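# Lay the towel flat, lengthwise forward, basket undisturbed

## Task

Leave the towel lying flat in a single layer on the table, with its long sides running straight away from the robot toward the far edge of the table. It must stay at least a finger's width in from every table edge, at least two fingers' width from the basket's rim, and more than a hand's width from either arm's column. The basket must still be upright, with all of its base on the table, no more than three fingers' width from where it began, and turned about the same way as at the start. Finally open the grippers and pull the arms away. The result only counts if everything stays put without the robot holding it.

## Robot and tools

Robot: two arms, left_arm and right_arm, each with a parallel two-finger gripper and a wrist camera. Their root links sit in the scene frame at left_arm (+0.041, +0.375, 0) m, quat_wxyz (+0.998, 0, 0, -0.061), and right_arm (-0.046, -0.227, 0) m, quat_wxyz (+0.996, 0, 0, +0.085).

Scene frame: origin on the tabletop midway between the arms, +x out over the table (away from the robot), +z up, and left_arm on the +y side. The names left and right label arms only, not sides of a picture. Gripper frame: the fingers point along the gripper's +z and close along its y. end_effector_position is the point between the pads, roughly 1 cm short of the fingertips.

execute_actions(actions): a list of actions run one after another. Each action is a table of at most 15 rows; every row lasts one control step (1/30 s), and a short table repeats its final row until 15 steps are used. Each row is one flat list of 14 numbers, all in [-1, 1], covering both arms even if only one moves: dx, dy, dz, rx, ry, rz, opening for left_arm, then the same seven for right_arm. dx..rz are an offset, in that gripper's own axes, from the gripper pose measured when the action began (for a call's first action, the pose in the latest result). Every row refers to that starting pose, not to the row before it. Scale: 1.0 = 0.6 m of travel or 180 degrees; rx, ry, rz form a single rotation vector. opening is absolute, not an offset: +1 fully open (0.094 m), -1 closed. An empty list just returns the current state and images.

move(target, speed, blocking): target is one 14-number row laid out as above; its offsets are taken from the pose in the latest result that reported one, and the opening is sent when the move starts. Both grippers travel on straight lines that finish together, lasting 0.5 to 10 s; past 10 s they halt short. speed is the path's top speed in m/s, 0.002 to 0.5 (default 0.25); rotation is capped at twice that value in rad/s. Paths ignore obstacles and the other arm, and grippers may lag, stray or overshoot the speed, mostly near full reach. Faster moves and targets set deeper past a contact press harder. blocking=false returns after 0.5 s while motion continues; no new actions or moves are accepted until a result shows the move ended, so use wait or stop. The result adds a move: line with the ending (done, off_target, moving, held, fault), the limits that acted (paced = pose was clipped; held = a safety check blocked steps, after which the arm may jump faster), and each gripper's remaining distance. If only one arm is named, the other finished.

wait(seconds): 0 to 10; lets time run with the last commands held; ends early if a running move finishes. stop(): brakes a running move (needs room; fingers keep moving). zoom_image(camera, region): enlarges [x0, y0, x1, y1] in pixels (origin top-left, at most 504 by 504) of the latest image from cam_head_left, cam_head_right, cam_high, cam_left_wrist or cam_right_wrist. read_manual(section): only licence texts, no motion. finished_scene(scene): ends the current scene by its number once the goal holds on its own; irreversible. Answering without any tool call also ends things.

Results: a state line left_arm: … | right_arm: … with each gripper's position (m) and quat_wxyz in the scene frame (less accurate at long reach), images from all five cameras (each 504x504, in the order listed) plus calibration (K, distortion, T_world_to_cam) for any camera that changed, Hand target lines (the pose each arm is currently driven toward), grip_measured (finger opening on the command scale; the last joint value is the opening in metres), Joint positions, and for action calls step readings of end_effector_position, with HELD marking steps where an arm's command was held back. pose unreachable means the clearance check altered or blocked that arm's command. FAULT or OVER-TEMPERATURE FAULT means an arm stopped. MOTOR HOT warns from 75 °C; at 90 °C the arm halts for 10 s, and at 100 °C it goes limp and drops.

Motion details: each step the commanded pose is clamped to within 70 mm and 16 degrees of the measured pose, and position wins over orientation when both cannot be met; a far target needs several actions. Arms usually settle a centimetre or more low; zero offsets let them sink further, so re-aim upward toward the desired pose in the first call of a reply and send zeros afterward. Joint ranges (rad): waist -2.618 to 3.054, shoulder 0.000 to 3.142, elbow 0.000 to 3.142, wrist pitch -1.571 to 1.571, wrist yaw -1.571 to 1.571, wrist roll -2.094 to 2.094; elbows never fully straighten. The simulation keeps running while a reply is being written, holding the last command.

Gripping: to hold something, command an opening below grip_measured; about 0.03 below is firm, less is gentler. Pad force tops out near 50 to 62 N and is weaker on parts under about 2 mm thick, like cloth. Readings may be off by about 1 mm. Expect occasional brief tugs on held items.

Avoid: pushing or dropping anything off the table, tipping or shifting the basket, letting the arms collide or press on each other, slamming into the table, and holding loads long enough to overheat motors. Finish with grippers open and arms lifted away.

Each tool is called after ">>>" in YAML: its name, and indented under it one key for each argument.

## Session

>>> execute_actions:
  actions: []

Scene clock: 0.00 s.
left_arm: end_effector_position=(+0.2258, +0.0800, +0.3309) grip_measured=+1.000 end_effector_quat_wxyz=(+0.416, +0.655, +0.393, +0.493) | right_arm: end_effector_position=(+0.5725, -0.2925, +0.2265) grip_measured=+1.000 end_effector_quat_wxyz=(+0.458, +0.060, +0.884, +0.075)
Joint positions: left_arm=[-1.409  1.353  1.231 -0.584 -1.31   1.212  0.094] | right_arm=[-0.34   2.186  2.083 -0.519 -0.217  0.078  0.094]
Joint velocities: left_arm=[-0.032  0.002  0.007  0.066 -0.022 -0.022  0.   ] | right_arm=[ 0.002 -0.002  0.002 -0.022 -0.007  0.007  0.   ]
Motor temperatures (°C, as the motors report them): left_arm=[27 27 28 28 28 26] | right_arm=[25 27 27 27 25 26]
Hand target (left_arm): +0.226, +0.083, +0.336; +0.420, +0.650, +0.397, +0.494
Hand target (right_arm): +0.574, -0.292, +0.239; +0.471, +0.056, +0.877, +0.075

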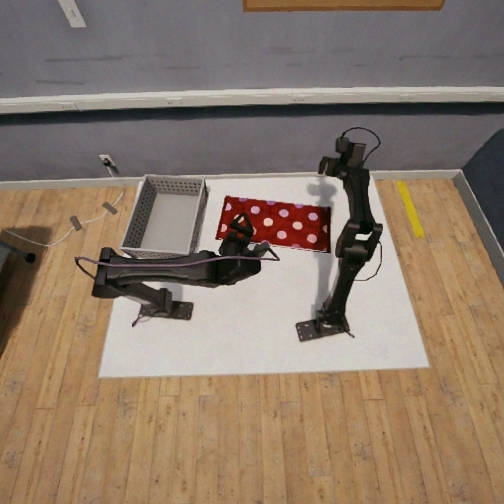

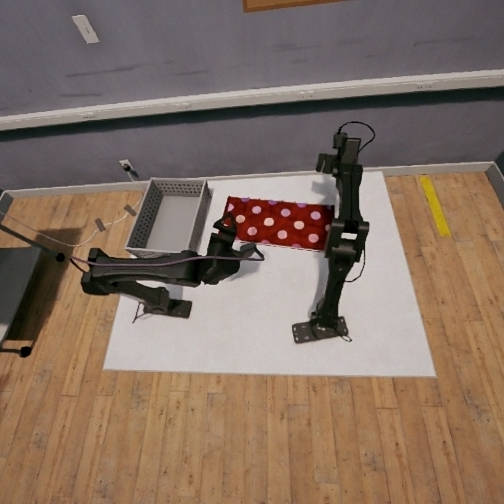

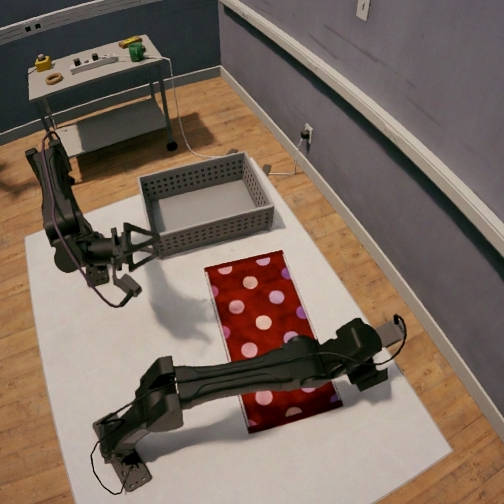

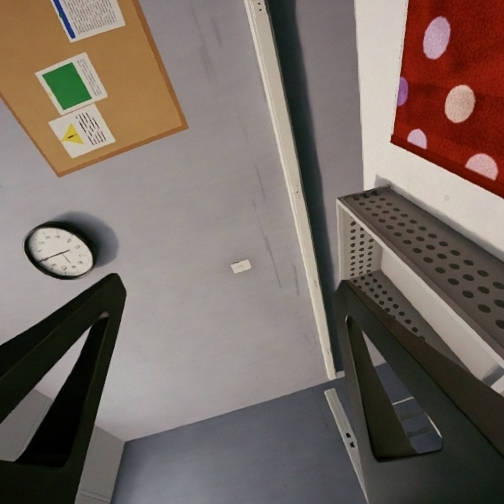

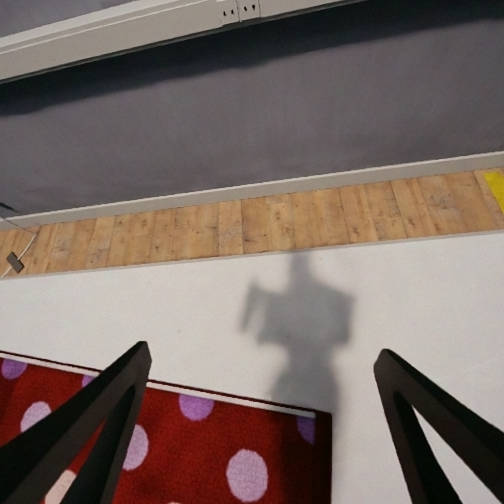

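>>> zoom_image:
  camera: "cam_high"
  region: [170,230,400,460]

>>> zoom_image:
  camera: "cam_head_left"
  region: [190,160,370,280]

Region (170, 230, 400, 460) of cam_high's 504x504 image, scaled by 2.191, with more detail than that image has.

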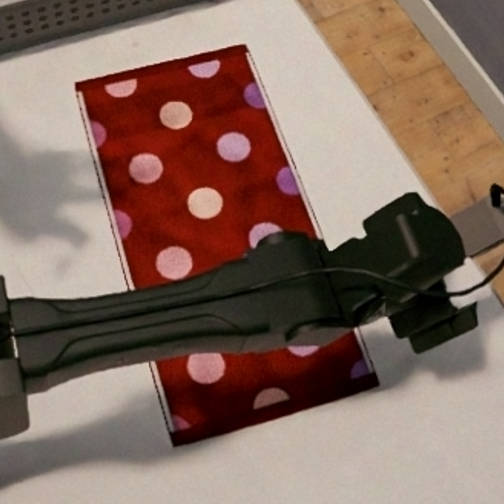

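Region (190, 160, 370, 280) of cam_head_left's 504x504 image, scaled by 2.800, with more detail than that image has.

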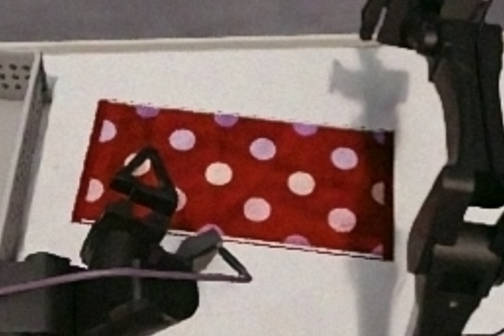

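>>> move:
  target: [0.15,0,-0.1,0.398,0.336,-0.529,1,0.465,-0.113,-0.26,0.05,0.303,-0.04,0]
  speed: 0.4

Scene clock: 5.30 s.
left_arm: end_effector_position=(+0.1870, +0.1654, +0.3585) grip_measured=+1.000 end_effector_quat_wxyz=(+0.184, +0.019, +0.952, -0.244) | right_arm: end_effector_position=(+0.2867, -0.3175, +0.0775) grip_measured=+0.002 end_effector_quat_wxyz=(-0.001, +0.000, +1.000, +0.003)
Joint positions: left_arm=[-0.856  1.279  1.888 -1.559 -0.02  -0.933  0.094] | right_arm=[-0.442  1.87   1.45  -1.155 -0.006 -0.271  0.047]
Joint velocities: left_arm=[ 0.017  0.002  0.007 -0.066 -0.007 -0.081  0.   ] | right_arm=[ 0.002 -0.022 -0.017 -0.081  0.022 -0.022 -0.   ]
Motor temperatures (°C, as the motors report them): left_arm=[27 27 28 28 28 26] | right_arm=[25 29 27 27 25 26]
Hand target (left_arm): +0.183, +0.173, +0.367; +0.187, +0.013, +0.949, -0.254
Hand target (right_arm): +0.282, -0.321, +0.081; +0.001, +0.003, +1.000, +0.001
Off the commanded pose (left_arm): 0.013 m, 36 deg; orientation clipped at the last step of the last action.
Off the commanded pose (right_arm): 0.007 m, 0 deg.
joint sent to its limit (left arm) — the command would take joint 4 (wrist pitch) past its lower limit, so that joint was sent only as far as its limit.
move: off_target (left_arm); limits=paced
camera_calibration (this result's frames):
cam_left_wrist: T_world_to_cam=[[-0.078409, -0.856049, 0.510913, -0.0346456], [-0.904551, 0.276536, 0.324523, 0.0262132], [-0.419093, -0.436702, -0.796023, 0.535131], [0, 0, 0, 1]] pos_world=[0.245264, 0.196785, 0.435171]
cam_right_wrist: T_world_to_cam=[[0.0644621, -0.997848, -0.012002, -0.332207], [-0.857301, -0.0615303, 0.511126, 0.238016], [-0.510765, -0.022659, -0.859422, 0.298247], [0, 0, 0, 1]] pos_world=[0.3778, -0.310089, 0.130677]

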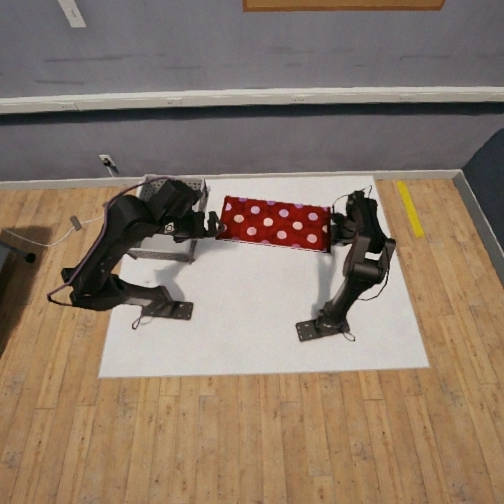

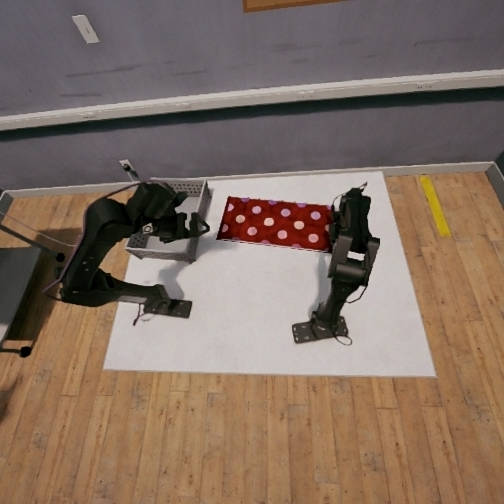

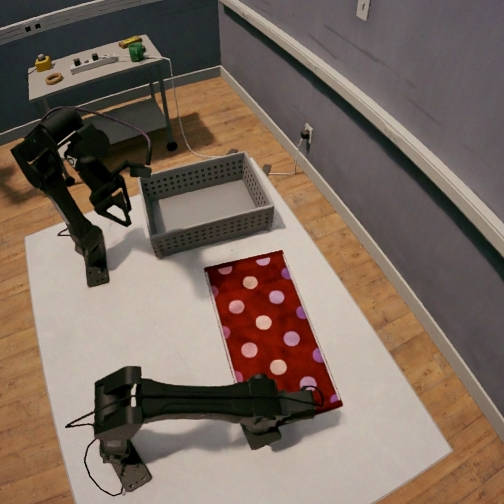

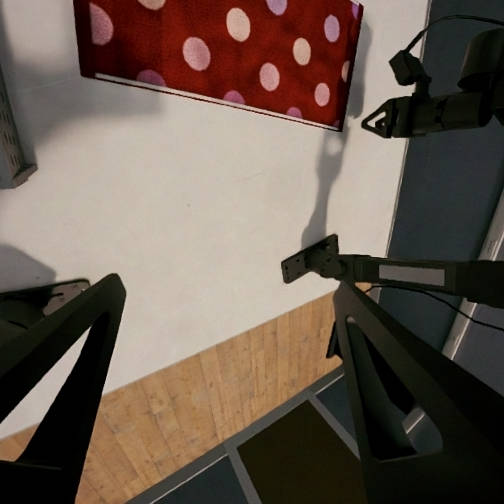

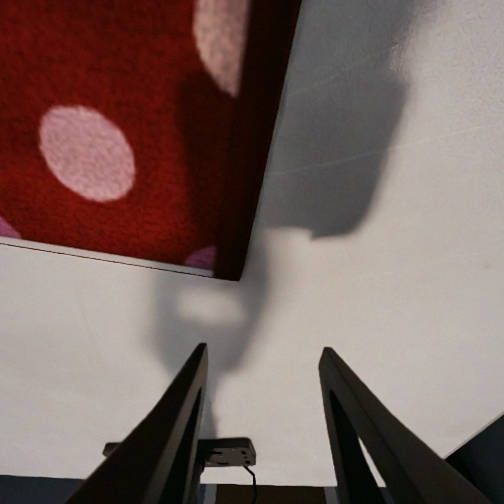

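>>> move:
  target: [0,0,0,0,0,0,1,-0.012,0.02,0.116,0,0,0,-0.1]
  speed: 0.08

>>> move:
  target: [0,0,0,0,0,0,1,0,0,0.004,0,0,0,-1]

>>> move:
  target: [0,0,0,0,0,0,1,0.1,0.07,-0.06,0,0,0.05,-1]
  speed: 0.1

Scene clock: 6.57 s.
left_arm: end_effector_position=(+0.1869, +0.1652, +0.3585) grip_measured=+1.000 end_effector_quat_wxyz=(+0.183, +0.019, +0.952, -0.245) | right_arm: end_effector_position=(+0.2860, -0.3091, +0.0167) grip_measured=-0.098 end_effector_quat_wxyz=(-0.012, +0.002, +1.000, +0.006)
Joint positions: left_arm=[-0.856  1.279  1.888 -1.559 -0.017 -0.934  0.094] | right_arm=[-0.419  1.947  1.303 -0.953 -0.005 -0.244  0.042]
Joint velocities: left_arm=[-0.002  0.002 -0.002  0.037 -0.022 -0.081  0.   ] | right_arm=[ 0.002 -0.002 -0.007 -0.022  0.066 -0.051 -0.   ]
Motor temperatures (°C, as the motors report them): left_arm=[27 27 28 28 28 26] | right_arm=[25 29 27 27 25 26]
Hand target (left_arm): +0.187, +0.165, +0.359; +0.184, +0.019, +0.952, -0.244
Hand target (right_arm): +0.292, -0.305, +0.008; -0.002, +0.001, +1.000, +0.004
Off the commanded pose (left_arm): 0.000 m, 0 deg.
Off the commanded pose (right_arm): 0.012 m, 1 deg.
move: off_target (right_arm)
camera_calibration (this result's frames):
cam_left_wrist: T_world_to_cam=[[-0.0770311, -0.855347, 0.512297, -0.0356284], [-0.903973, 0.276672, 0.326014, 0.0254237], [-0.420593, -0.43799, -0.794523, 0.534955], [0, 0, 0, 1]] pos_world=[0.245236, 0.196796, 0.434998]
cam_right_wrist: T_world_to_cam=[[0.0603122, -0.998005, -0.0186778, -0.323254], [-0.845644, -0.0610282, 0.530246, 0.265465], [-0.530328, -0.0161856, -0.847638, 0.253186], [0, 0, 0, 1]] pos_world=[0.378257, -0.30231, 0.0678102]

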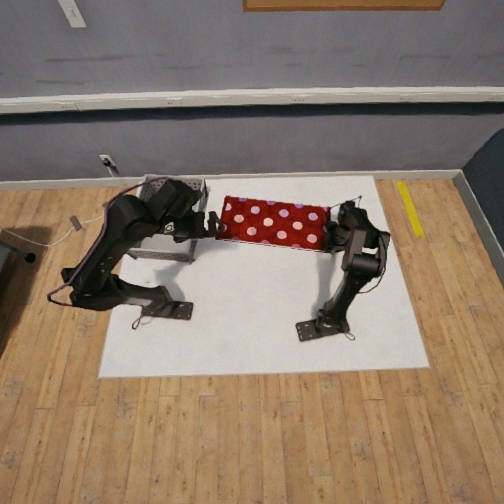

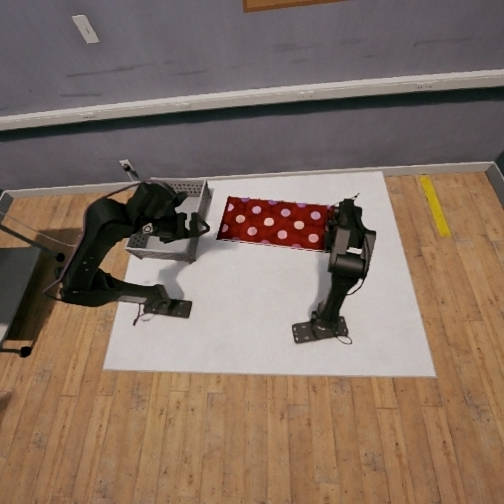

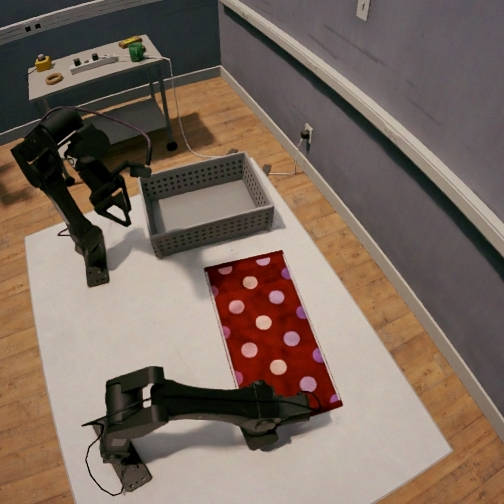

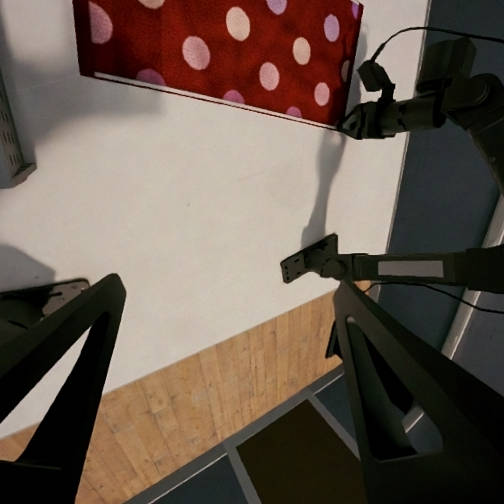

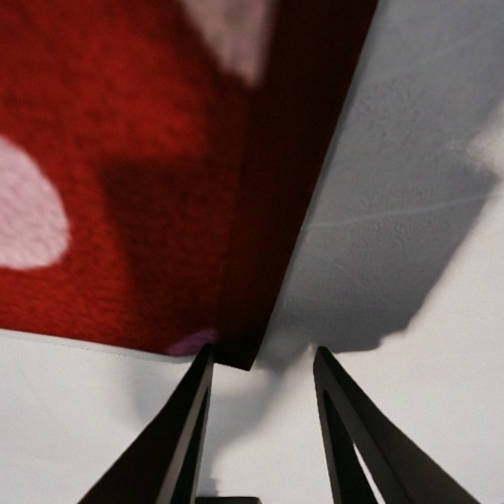

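Scene clock: 7.27 s.
left_arm: end_effector_position=(+0.1869, +0.1652, +0.3585) grip_measured=+1.000 end_effector_quat_wxyz=(+0.183, +0.019, +0.952, -0.245) | right_arm: end_effector_position=(+0.2846, -0.3037, +0.0169) grip_measured=-0.969 end_effector_quat_wxyz=(-0.014, +0.002, +1.000, +0.019)
Joint positions: left_arm=[-0.856  1.279  1.888 -1.559 -0.017 -0.934  0.094] | right_arm=[-0.417  1.947  1.303 -0.964 -0.029 -0.244  0.001]
Joint velocities: left_arm=[-0.002  0.007 -0.007 -0.007 -0.007 -0.051  0.   ] | right_arm=[-0.022  0.002 -0.007 -0.022 -0.066 -0.037  0.   ]
Motor temperatures (°C, as the motors report them): left_arm=[27 27 28 29 28 26] | right_arm=[25 29 27 27 25 26]
Hand target (left_arm): +0.187, +0.165, +0.359; +0.183, +0.019, +0.952, -0.245
Hand target (right_arm): +0.286, -0.309, +0.014; -0.012, +0.002, +1.000, +0.006
Off the commanded pose (left_arm): 0.000 m, 0 deg.
Off the commanded pose (right_arm): 0.006 m, 2 deg.
move: done
camera_calibration (this result's frames):
cam_left_wrist: T_world_to_cam=[[-0.0770311, -0.855347, 0.512297, -0.0356284], [-0.903973, 0.276672, 0.326014, 0.0254237], [-0.420593, -0.43799, -0.794523, 0.534955], [0, 0, 0, 1]] pos_world=[0.245236, 0.196796, 0.434998]
cam_right_wrist: T_world_to_cam=[[0.0613083, -0.997113, -0.0447932, -0.317317], [-0.84319, -0.0757545, 0.532251, 0.259348], [-0.534108, 0.00513776, -0.845401, 0.260197], [0, 0, 0, 1]] pos_world=[0.377107, -0.298091, 0.0677191]

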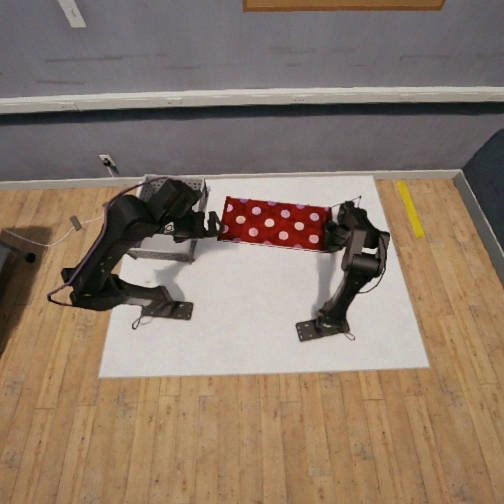

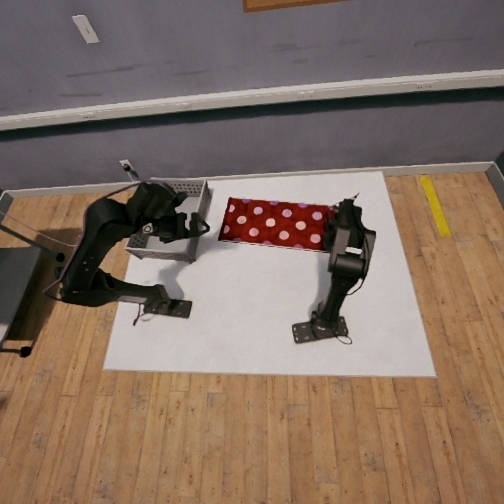

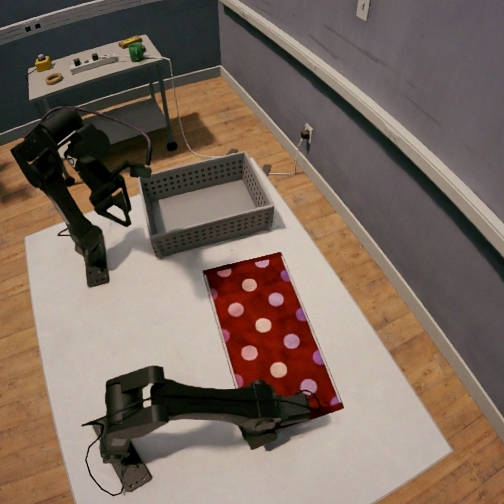

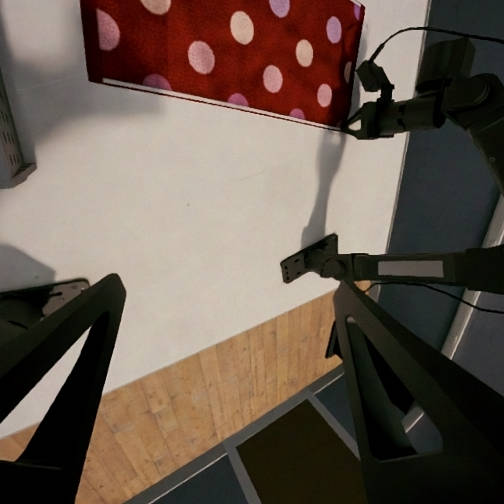

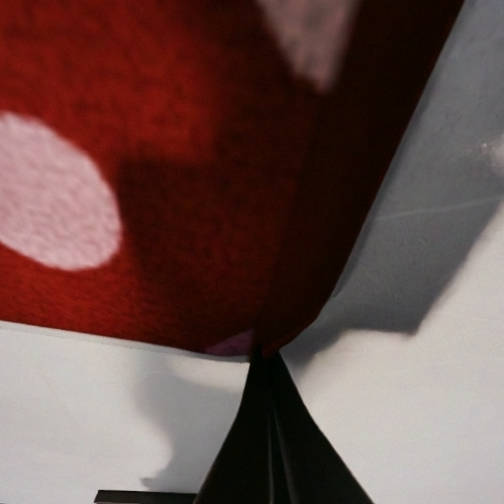

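Scene clock: 8.53 s.
left_arm: end_effector_position=(+0.1869, +0.1652, +0.3585) grip_measured=+1.000 end_effector_quat_wxyz=(+0.183, +0.019, +0.952, -0.245) | right_arm: end_effector_position=(+0.2322, -0.2666, +0.0566) grip_measured=-0.970 end_effector_quat_wxyz=(-0.013, +0.081, +0.996, +0.017)
Joint positions: left_arm=[-0.856  1.279  1.888 -1.559 -0.017 -0.934  0.094] | right_arm=[-0.336  1.676  1.129 -1.051 -0.032 -0.004  0.001]
Joint velocities: left_arm=[-0.012  0.002  0.002 -0.007 -0.007  0.007  0.   ] | right_arm=[ 0.012 -0.002 -0.022  0.007 -0.007  0.051 -0.001]
Motor temperatures (°C, as the motors report them): left_arm=[27 27 28 29 28 26] | right_arm=[25 29 27 27 25 26]
Hand target (left_arm): +0.187, +0.165, +0.359; +0.183, +0.019, +0.952, -0.245
Hand target (right_arm): +0.227, -0.262, +0.058; -0.016, +0.080, +0.996, +0.019
Off the commanded pose (left_arm): 0.000 m, 0 deg.
Off the commanded pose (right_arm): 0.007 m, 0 deg.
move: done
camera_calibration (this result's frames):
cam_left_wrist: T_world_to_cam=[[-0.0770311, -0.855347, 0.512297, -0.0356284], [-0.903973, 0.276672, 0.326014, 0.0254237], [-0.420593, -0.43799, -0.794523, 0.534955], [0, 0, 0, 1]] pos_world=[0.245236, 0.196796, 0.434998]
cam_right_wrist: T_world_to_cam=[[-0.096864, -0.994532, -0.0390214, -0.238246], [-0.844654, 0.0614015, 0.53178, 0.233782], [-0.526476, 0.0844699, -0.845983, 0.285013], [0, 0, 0, 1]] pos_world=[0.32444, -0.275373, 0.107499]

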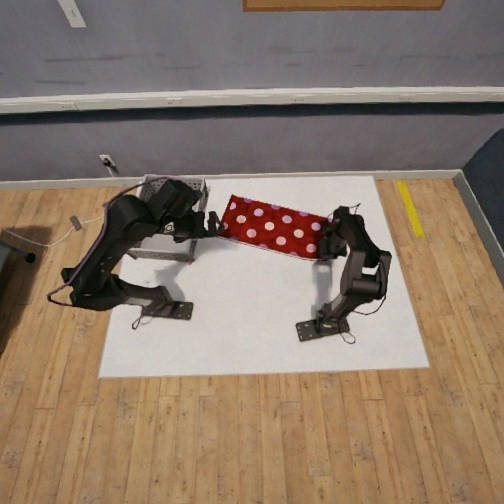

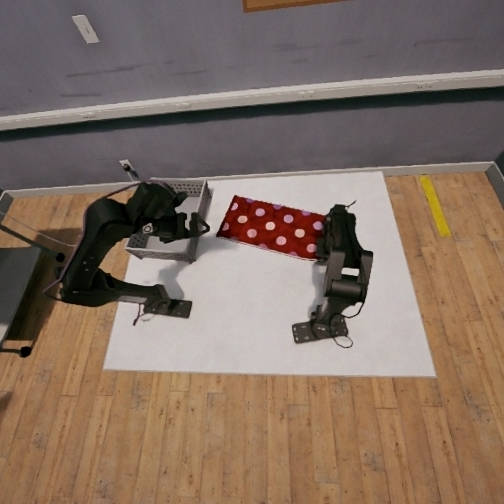

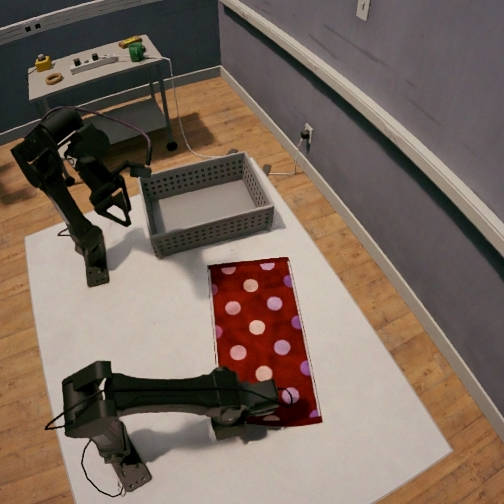

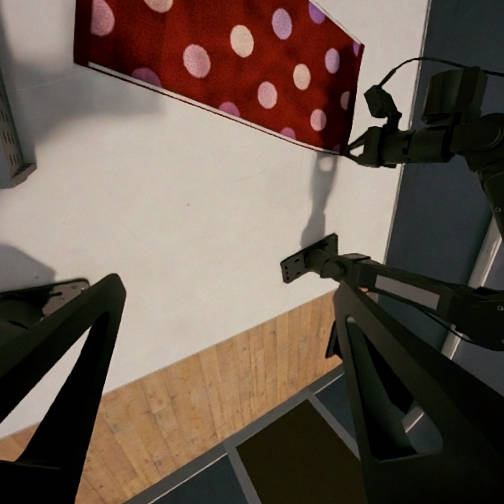

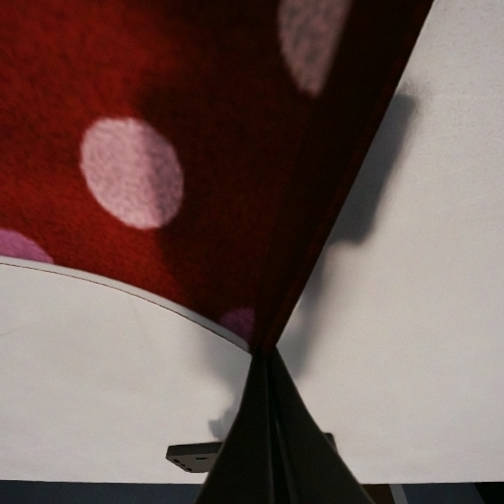

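>>> move:
  target: [0.05,0.25,-0.1,0,0,0,1,0.2,0.18,0.03,0,0,0.1,-1]
  speed: 0.12

>>> move:
  target: [0,0,0,0,0,0,1,0.175,0.18,0.01,0,0,0.1,-1]
  speed: 0.12

Scene clock: 10.73 s.
left_arm: end_effector_position=(+0.1602, +0.3172, +0.3310) grip_measured=+1.000 end_effector_quat_wxyz=(+0.332, -0.039, +0.924, -0.185) | right_arm: end_effector_position=(+0.1297, -0.1375, +0.0477) grip_measured=-0.970 end_effector_quat_wxyz=(-0.030, +0.238, +0.971, +0.018)
Joint positions: left_arm=[-0.162  0.732  1.499 -1.566  0.127 -0.421  0.094] | right_arm=[ 0.236  1.36   0.793 -1.03  -0.065  0.886  0.001]
Joint velocities: left_arm=[ 0.007  0.002 -0.007  0.022  0.022  0.007  0.   ] | right_arm=[-0.007 -0.012  0.017 -0.007  0.037  0.007 -0.001]
Motor temperatures (°C, as the motors report them): left_arm=[27 27 28 29 28 26] | right_arm=[25 29 27 27 25 26]
Hand target (left_arm): +0.155, +0.319, +0.325; +0.328, -0.034, +0.927, -0.180
Hand target (right_arm): +0.129, -0.136, +0.048; -0.021, +0.235, +0.971, +0.021
Off the commanded pose (left_arm): 0.008 m, 20 deg; orientation clipped at the last step of the last action.
Off the commanded pose (right_arm): 0.004 m, 2 deg.
joint sent to its limit (left arm) — the command would take joint 4 (wrist pitch) past its lower limit, so that joint was sent only as far as its limit.
move: off_target (left_arm); limits=paced
camera_calibration (this result's frames):
cam_left_wrist: T_world_to_cam=[[-0.024334, -0.900757, 0.43364, 0.138384], [-0.994526, 0.0659026, 0.0810844, 0.130732], [-0.101615, -0.429294, -0.89743, 0.548576], [0, 0, 0, 1]] pos_world=[0.189128, 0.351535, 0.421699]
cam_right_wrist: T_world_to_cam=[[-0.404177, -0.914182, -0.0301969, -0.0696646], [-0.760997, 0.317768, 0.565603, 0.166789], [-0.507469, 0.251584, -0.824124, 0.232055], [0, 0, 0, 1]] pos_world=[0.21653, -0.175068, 0.094802]

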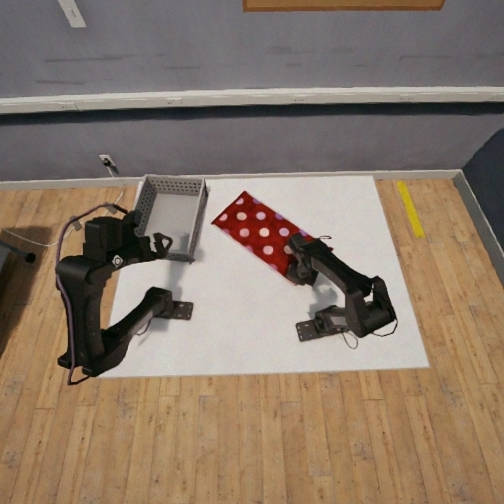

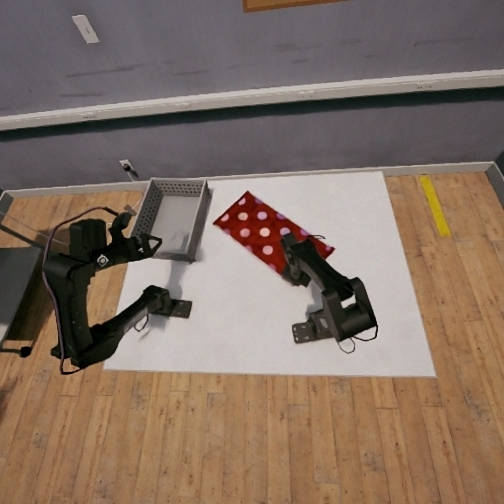

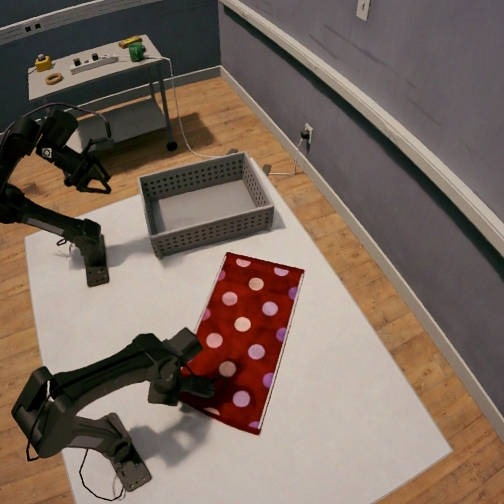

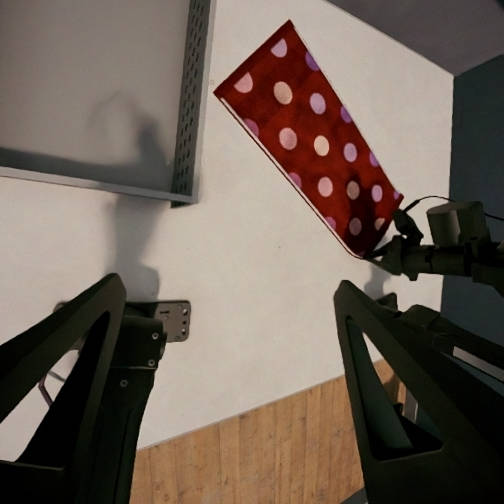

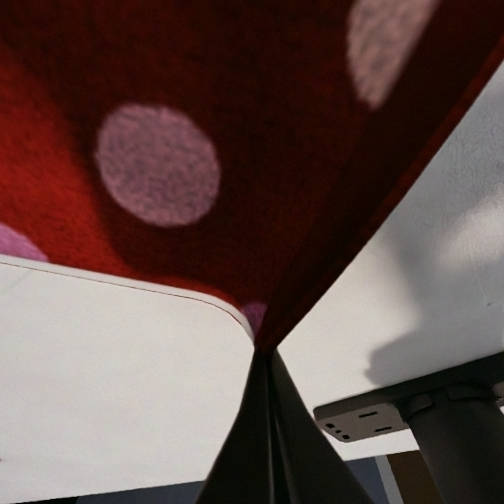

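Scene clock: 12.60 s.
left_arm: end_effector_position=(+0.1603, +0.3172, +0.3310) grip_measured=+1.000 end_effector_quat_wxyz=(+0.332, -0.039, +0.924, -0.185) | right_arm: end_effector_position=(+0.0798, +0.0025, +0.0452) grip_measured=-0.970 end_effector_quat_wxyz=(-0.048, +0.387, +0.921, +0.006)
Joint positions: left_arm=[-0.162  0.732  1.499 -1.566  0.127 -0.421  0.094] | right_arm=[ 0.829  1.595  0.991 -0.97  -0.096  1.795  0.001]
Joint velocities: left_arm=[-0.002 -0.007 -0.007 -0.095 -0.022  0.022  0.   ] | right_arm=[ 0.002  0.002 -0.002 -0.051 -0.037  0.007  0.001]
Motor temperatures (°C, as the motors report them): left_arm=[27 27 28 29 28 26] | right_arm=[25 29 27 27 25 26]
Hand target (left_arm): +0.160, +0.317, +0.331; +0.332, -0.039, +0.924, -0.185
Hand target (right_arm): +0.083, +0.010, +0.049; -0.042, +0.386, +0.921, +0.014
Off the commanded pose (left_arm): 0.000 m, 0 deg.
Off the commanded pose (right_arm): 0.010 m, 2 deg.
move: done
camera_calibration (this result's frames):
cam_left_wrist: T_world_to_cam=[[-0.024128, -0.900878, 0.433402, 0.138529], [-0.99455, 0.065617, 0.081025, 0.130867], [-0.101432, -0.429085, -0.897551, 0.548544], [0, 0, 0, 1]] pos_world=[0.189136, 0.351582, 0.421704]
cam_right_wrist: T_world_to_cam=[[-0.666442, -0.745437, 0.0133441, 0.0566597], [-0.597276, 0.544523, 0.58886, 0.0710585], [-0.446225, 0.384471, -0.808125, 0.163501], [0, 0, 0, 1]] pos_world=[0.15316, -0.0593181, 0.0895296]

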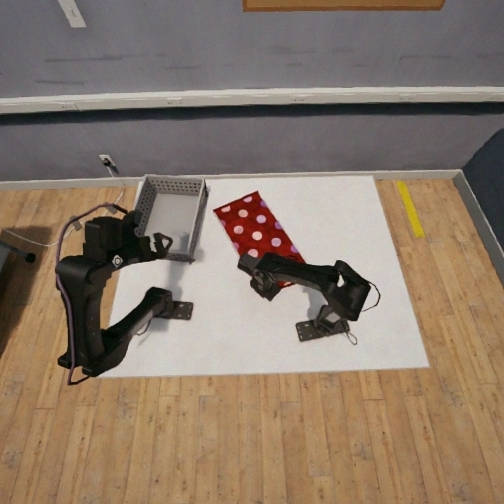

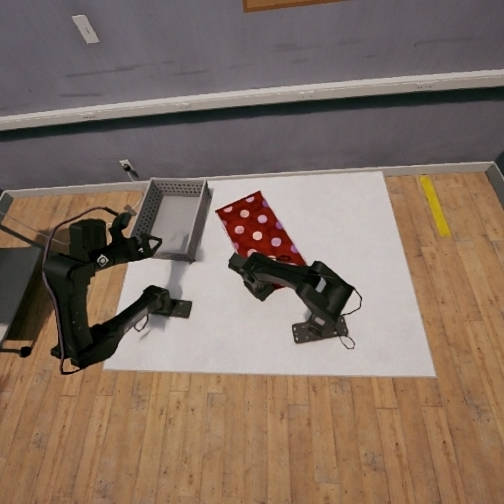

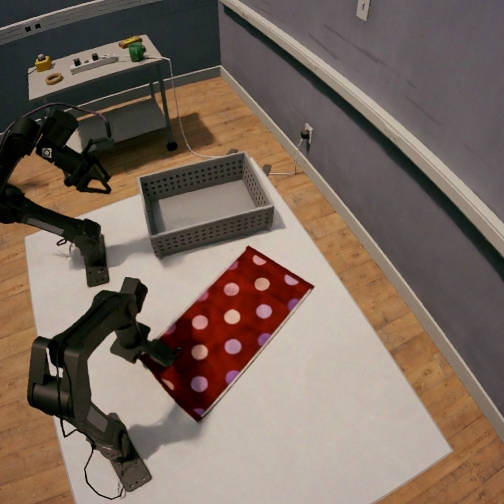

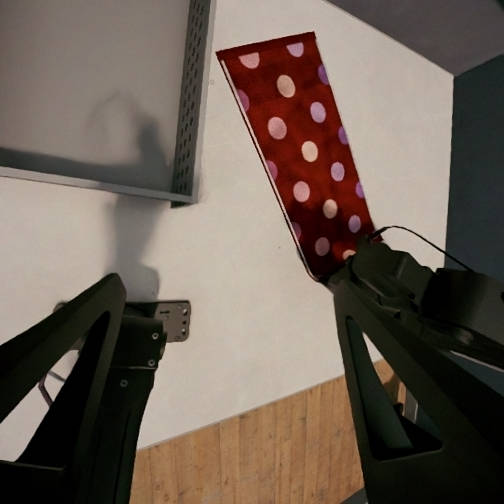

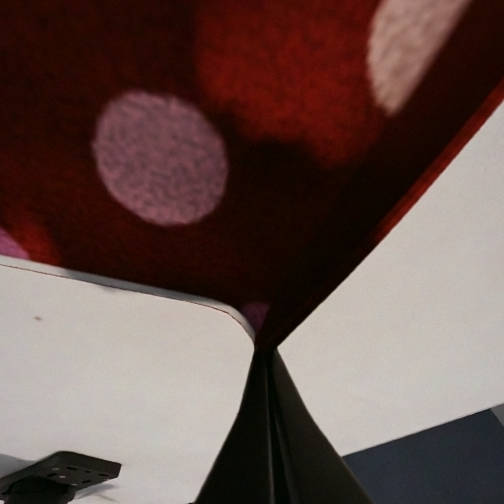

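>>> move:
  target: [0,0,0,0,0,0,1,0.165,0.16,0.055,0,0,0.02,-1]
  speed: 0.12

>>> move:
  target: [0,0,0,0,0,0,1,0,0,-0.02,0,0,0,-0.2]

>>> move:
  target: [0,0,0,0,0,0,1,-0.6,-0.15,-0.25,0,0,-0.26,-0.2]

Scene clock: 14.30 s.
left_arm: end_effector_position=(+0.1603, +0.3172, +0.3310) grip_measured=+1.000 end_effector_quat_wxyz=(+0.332, -0.039, +0.924, -0.185) | right_arm: end_effector_position=(+0.0754, +0.1258, +0.0210) grip_measured=-0.970 end_effector_quat_wxyz=(-0.050, +0.419, +0.906, -0.013)
Joint positions: left_arm=[-0.162  0.732  1.499 -1.566  0.127 -0.421  0.094] | right_arm=[ 1.017  2.044  1.46  -1.007 -0.101  2.054  0.001]
Joint velocities: left_arm=[-0.027  0.007  0.017 -0.037  0.022  0.095  0.   ] | right_arm=[ 0.002  0.017 -0.002 -0.081  0.022 -0.095  0.   ]
Motor temperatures (°C, as the motors report them): left_arm=[27 27 28 29 28 26] | right_arm=[25 29 28 27 25 26]
Hand target (left_arm): +0.160, +0.317, +0.331; +0.332, -0.039, +0.924, -0.185
Hand target (right_arm): +0.075, +0.141, +0.016; -0.051, +0.415, +0.908, +0.004
Off the commanded pose (left_arm): 0.000 m, 0 deg.
Off the commanded pose (right_arm): 0.016 m, 2 deg.
move: off_target (right_arm)
camera_calibration (this result's frames):
cam_left_wrist: T_world_to_cam=[[-0.024128, -0.900878, 0.433402, 0.138529], [-0.99455, 0.065617, 0.081025, 0.130867], [-0.101432, -0.429085, -0.897551, 0.548544], [0, 0, 0, 1]] pos_world=[0.189136, 0.351582, 0.421704]
cam_right_wrist: T_world_to_cam=[[-0.715784, -0.696216, 0.0541906, 0.142607], [-0.545111, 0.60556, 0.579785, 0.00408676], [-0.436471, 0.385461, -0.812966, 0.0938694], [0, 0, 0, 1]] pos_world=[0.145275, 0.0606273, 0.0662152]

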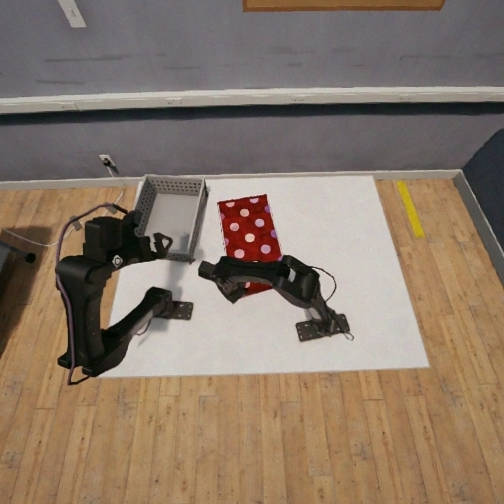

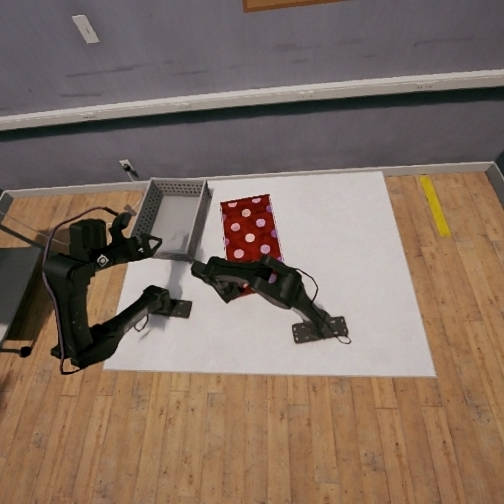

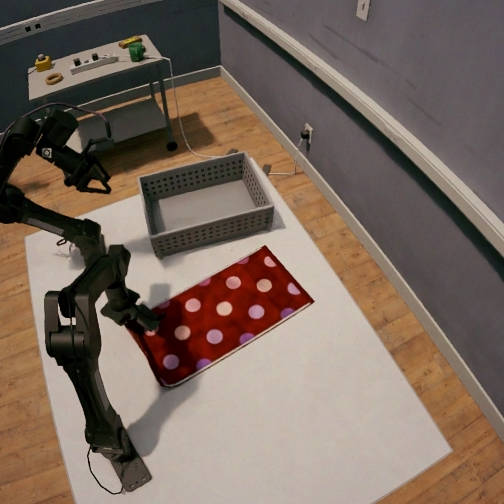

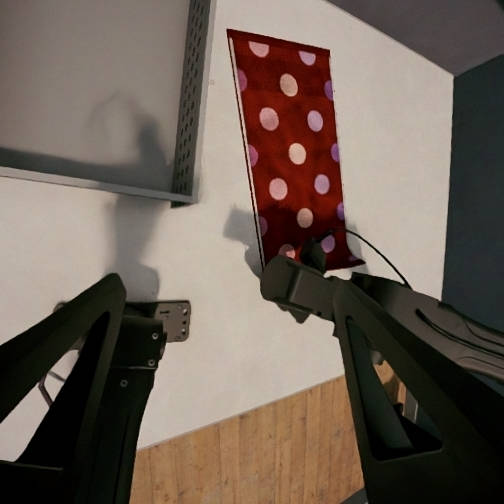

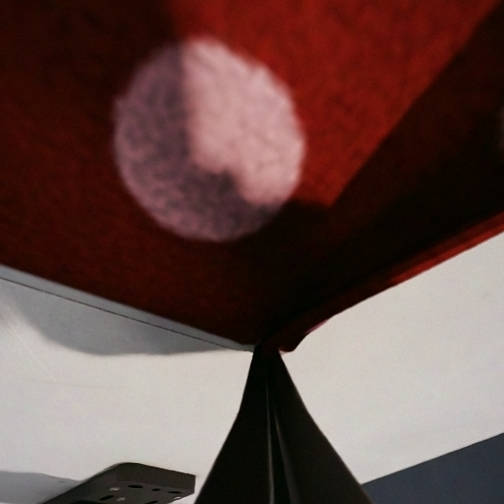

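Scene clock: 15.00 s.
left_arm: end_effector_position=(+0.1603, +0.3172, +0.3310) grip_measured=+1.000 end_effector_quat_wxyz=(+0.332, -0.039, +0.924, -0.185) | right_arm: end_effector_position=(+0.0739, +0.1234, +0.0211) grip_measured=-0.202 end_effector_quat_wxyz=(-0.051, +0.420, +0.906, -0.019)
Joint positions: left_arm=[-0.162  0.732  1.499 -1.566  0.127 -0.421  0.094] | right_arm=[ 1.017  2.044  1.46  -1.019 -0.104  2.054  0.037]
Joint velocities: left_arm=[ 0.002 -0.002  0.002 -0.007  0.007 -0.081  0.   ] | right_arm=[-0.022  0.007 -0.012 -0.007 -0.022 -0.037  0.001]
Motor temperatures (°C, as the motors report them): left_arm=[27 27 28 29 28 26] | right_arm=[25 29 28 27 25 26]
Hand target (left_arm): +0.160, +0.317, +0.331; +0.332, -0.039, +0.924, -0.185
Hand target (right_arm): +0.076, +0.126, +0.033; -0.050, +0.419, +0.906, -0.012
Off the commanded pose (left_arm): 0.000 m, 0 deg.
Off the commanded pose (right_arm): 0.012 m, 1 deg.
move: off_target (right_arm)
camera_calibration (this result's frames):
cam_left_wrist: T_world_to_cam=[[-0.024128, -0.900878, 0.433402, 0.138529], [-0.99455, 0.065617, 0.081025, 0.130867], [-0.101432, -0.429085, -0.897551, 0.548544], [0, 0, 0, 1]] pos_world=[0.189136, 0.351582, 0.421704]
cam_right_wrist: T_world_to_cam=[[-0.715428, -0.695589, 0.065715, 0.139475], [-0.541163, 0.611166, 0.577597, 0.00374563], [-0.441933, 0.377667, -0.813673, 0.0956427], [0, 0, 0, 1]] pos_world=[0.144079, 0.0586071, 0.0664928]

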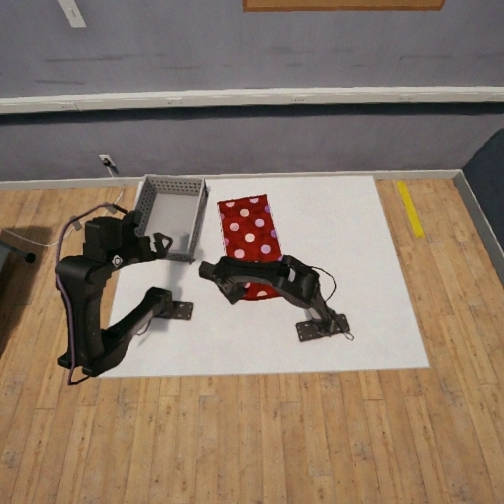

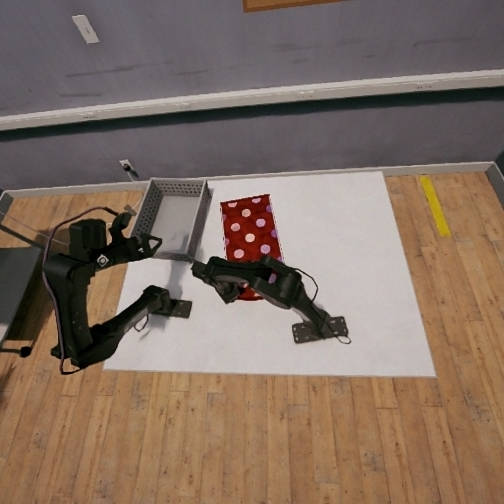

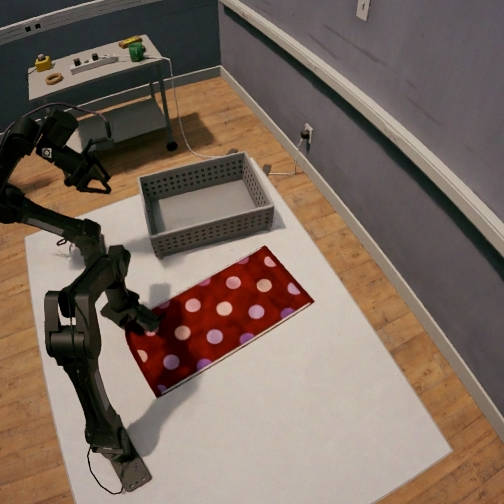

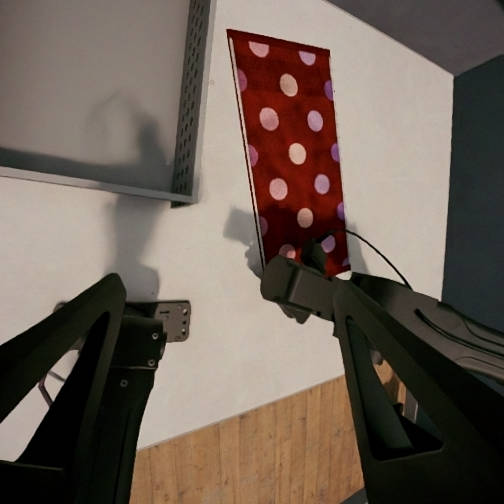

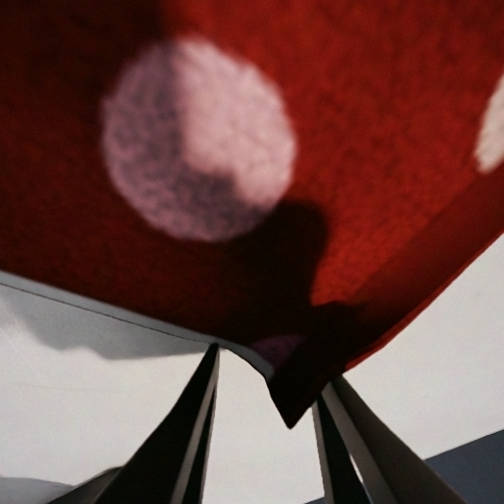

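Scene clock: 17.40 s.
left_arm: end_effector_position=(+0.1603, +0.3172, +0.3310) grip_measured=+1.000 end_effector_quat_wxyz=(+0.332, -0.039, +0.924, -0.185) | right_arm: end_effector_position=(+0.2530, -0.2118, +0.1537) grip_measured=-0.202 end_effector_quat_wxyz=(-0.048, +0.029, +0.998, -0.005)
Joint positions: left_arm=[-0.162  0.732  1.499 -1.566  0.127 -0.421  0.094] | right_arm=[-0.122  1.771  1.625 -1.521  0.003  0.108  0.037]
Joint velocities: left_arm=[ 0.007  0.007  0.002  0.11  -0.066 -0.066  0.   ] | right_arm=[-0.017 -0.002 -0.012 -0.037 -0.037  0.037 -0.001]
Motor temperatures (°C, as the motors report them): left_arm=[27 27 28 29 28 26] | right_arm=[25 29 28 27 25 26]
Hand target (left_arm): +0.160, +0.317, +0.331; +0.332, -0.039, +0.924, -0.185
Hand target (right_arm): +0.257, -0.213, +0.159; -0.040, +0.026, +0.999, -0.006
Off the commanded pose (left_arm): 0.000 m, 0 deg.
Off the commanded pose (right_arm): 0.004 m, 1 deg.
move: done
camera_calibration (this result's frames):
cam_left_wrist: T_world_to_cam=[[-0.024128, -0.900878, 0.433402, 0.138529], [-0.99455, 0.065617, 0.081025, 0.130867], [-0.101432, -0.429085, -0.897551, 0.548544], [0, 0, 0, 1]] pos_world=[0.189136, 0.351582, 0.421704]
cam_right_wrist: T_world_to_cam=[[0.00646985, -0.999978, 0.00124225, -0.211433], [-0.806903, -0.00448689, 0.590666, 0.163767], [-0.590648, -0.0048239, -0.806915, 0.364839], [0, 0, 0, 1]] pos_world=[0.349003, -0.208934, 0.197925]

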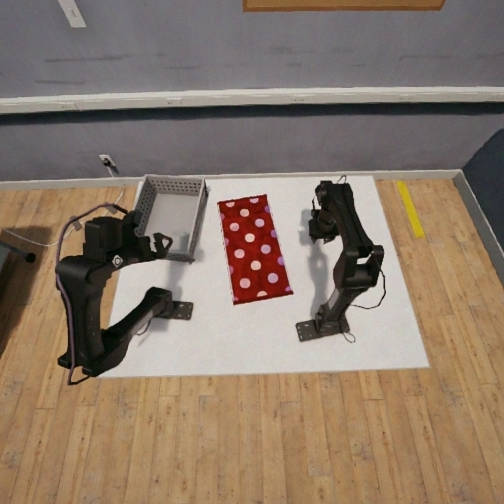

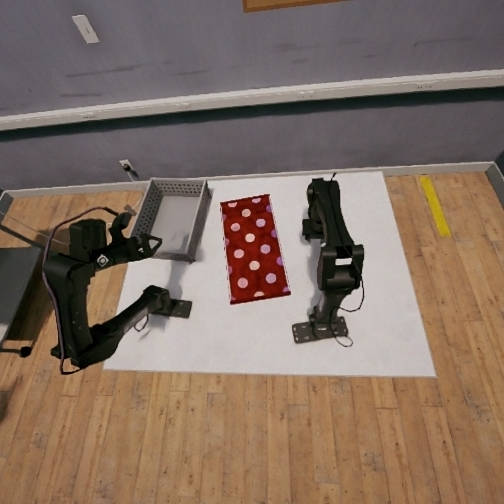

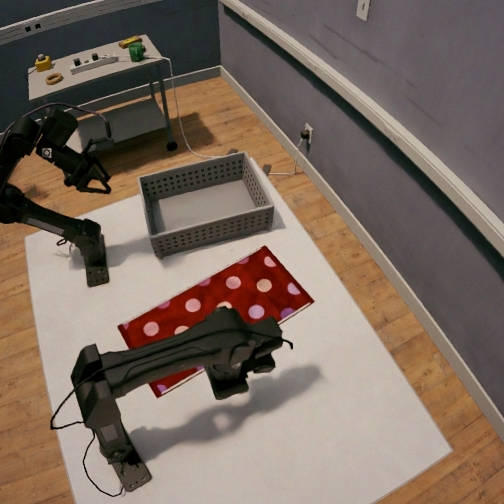

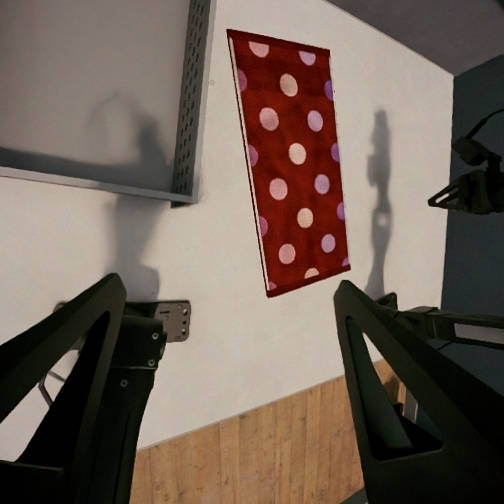

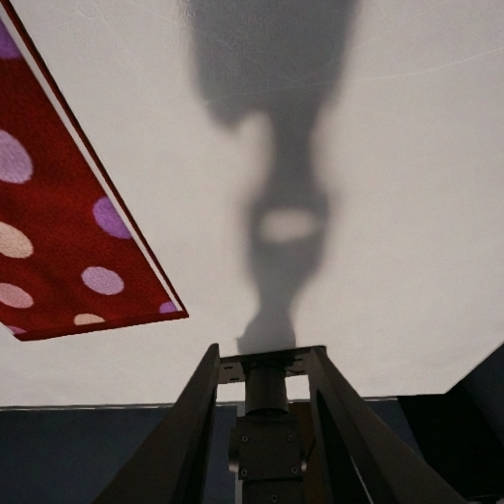

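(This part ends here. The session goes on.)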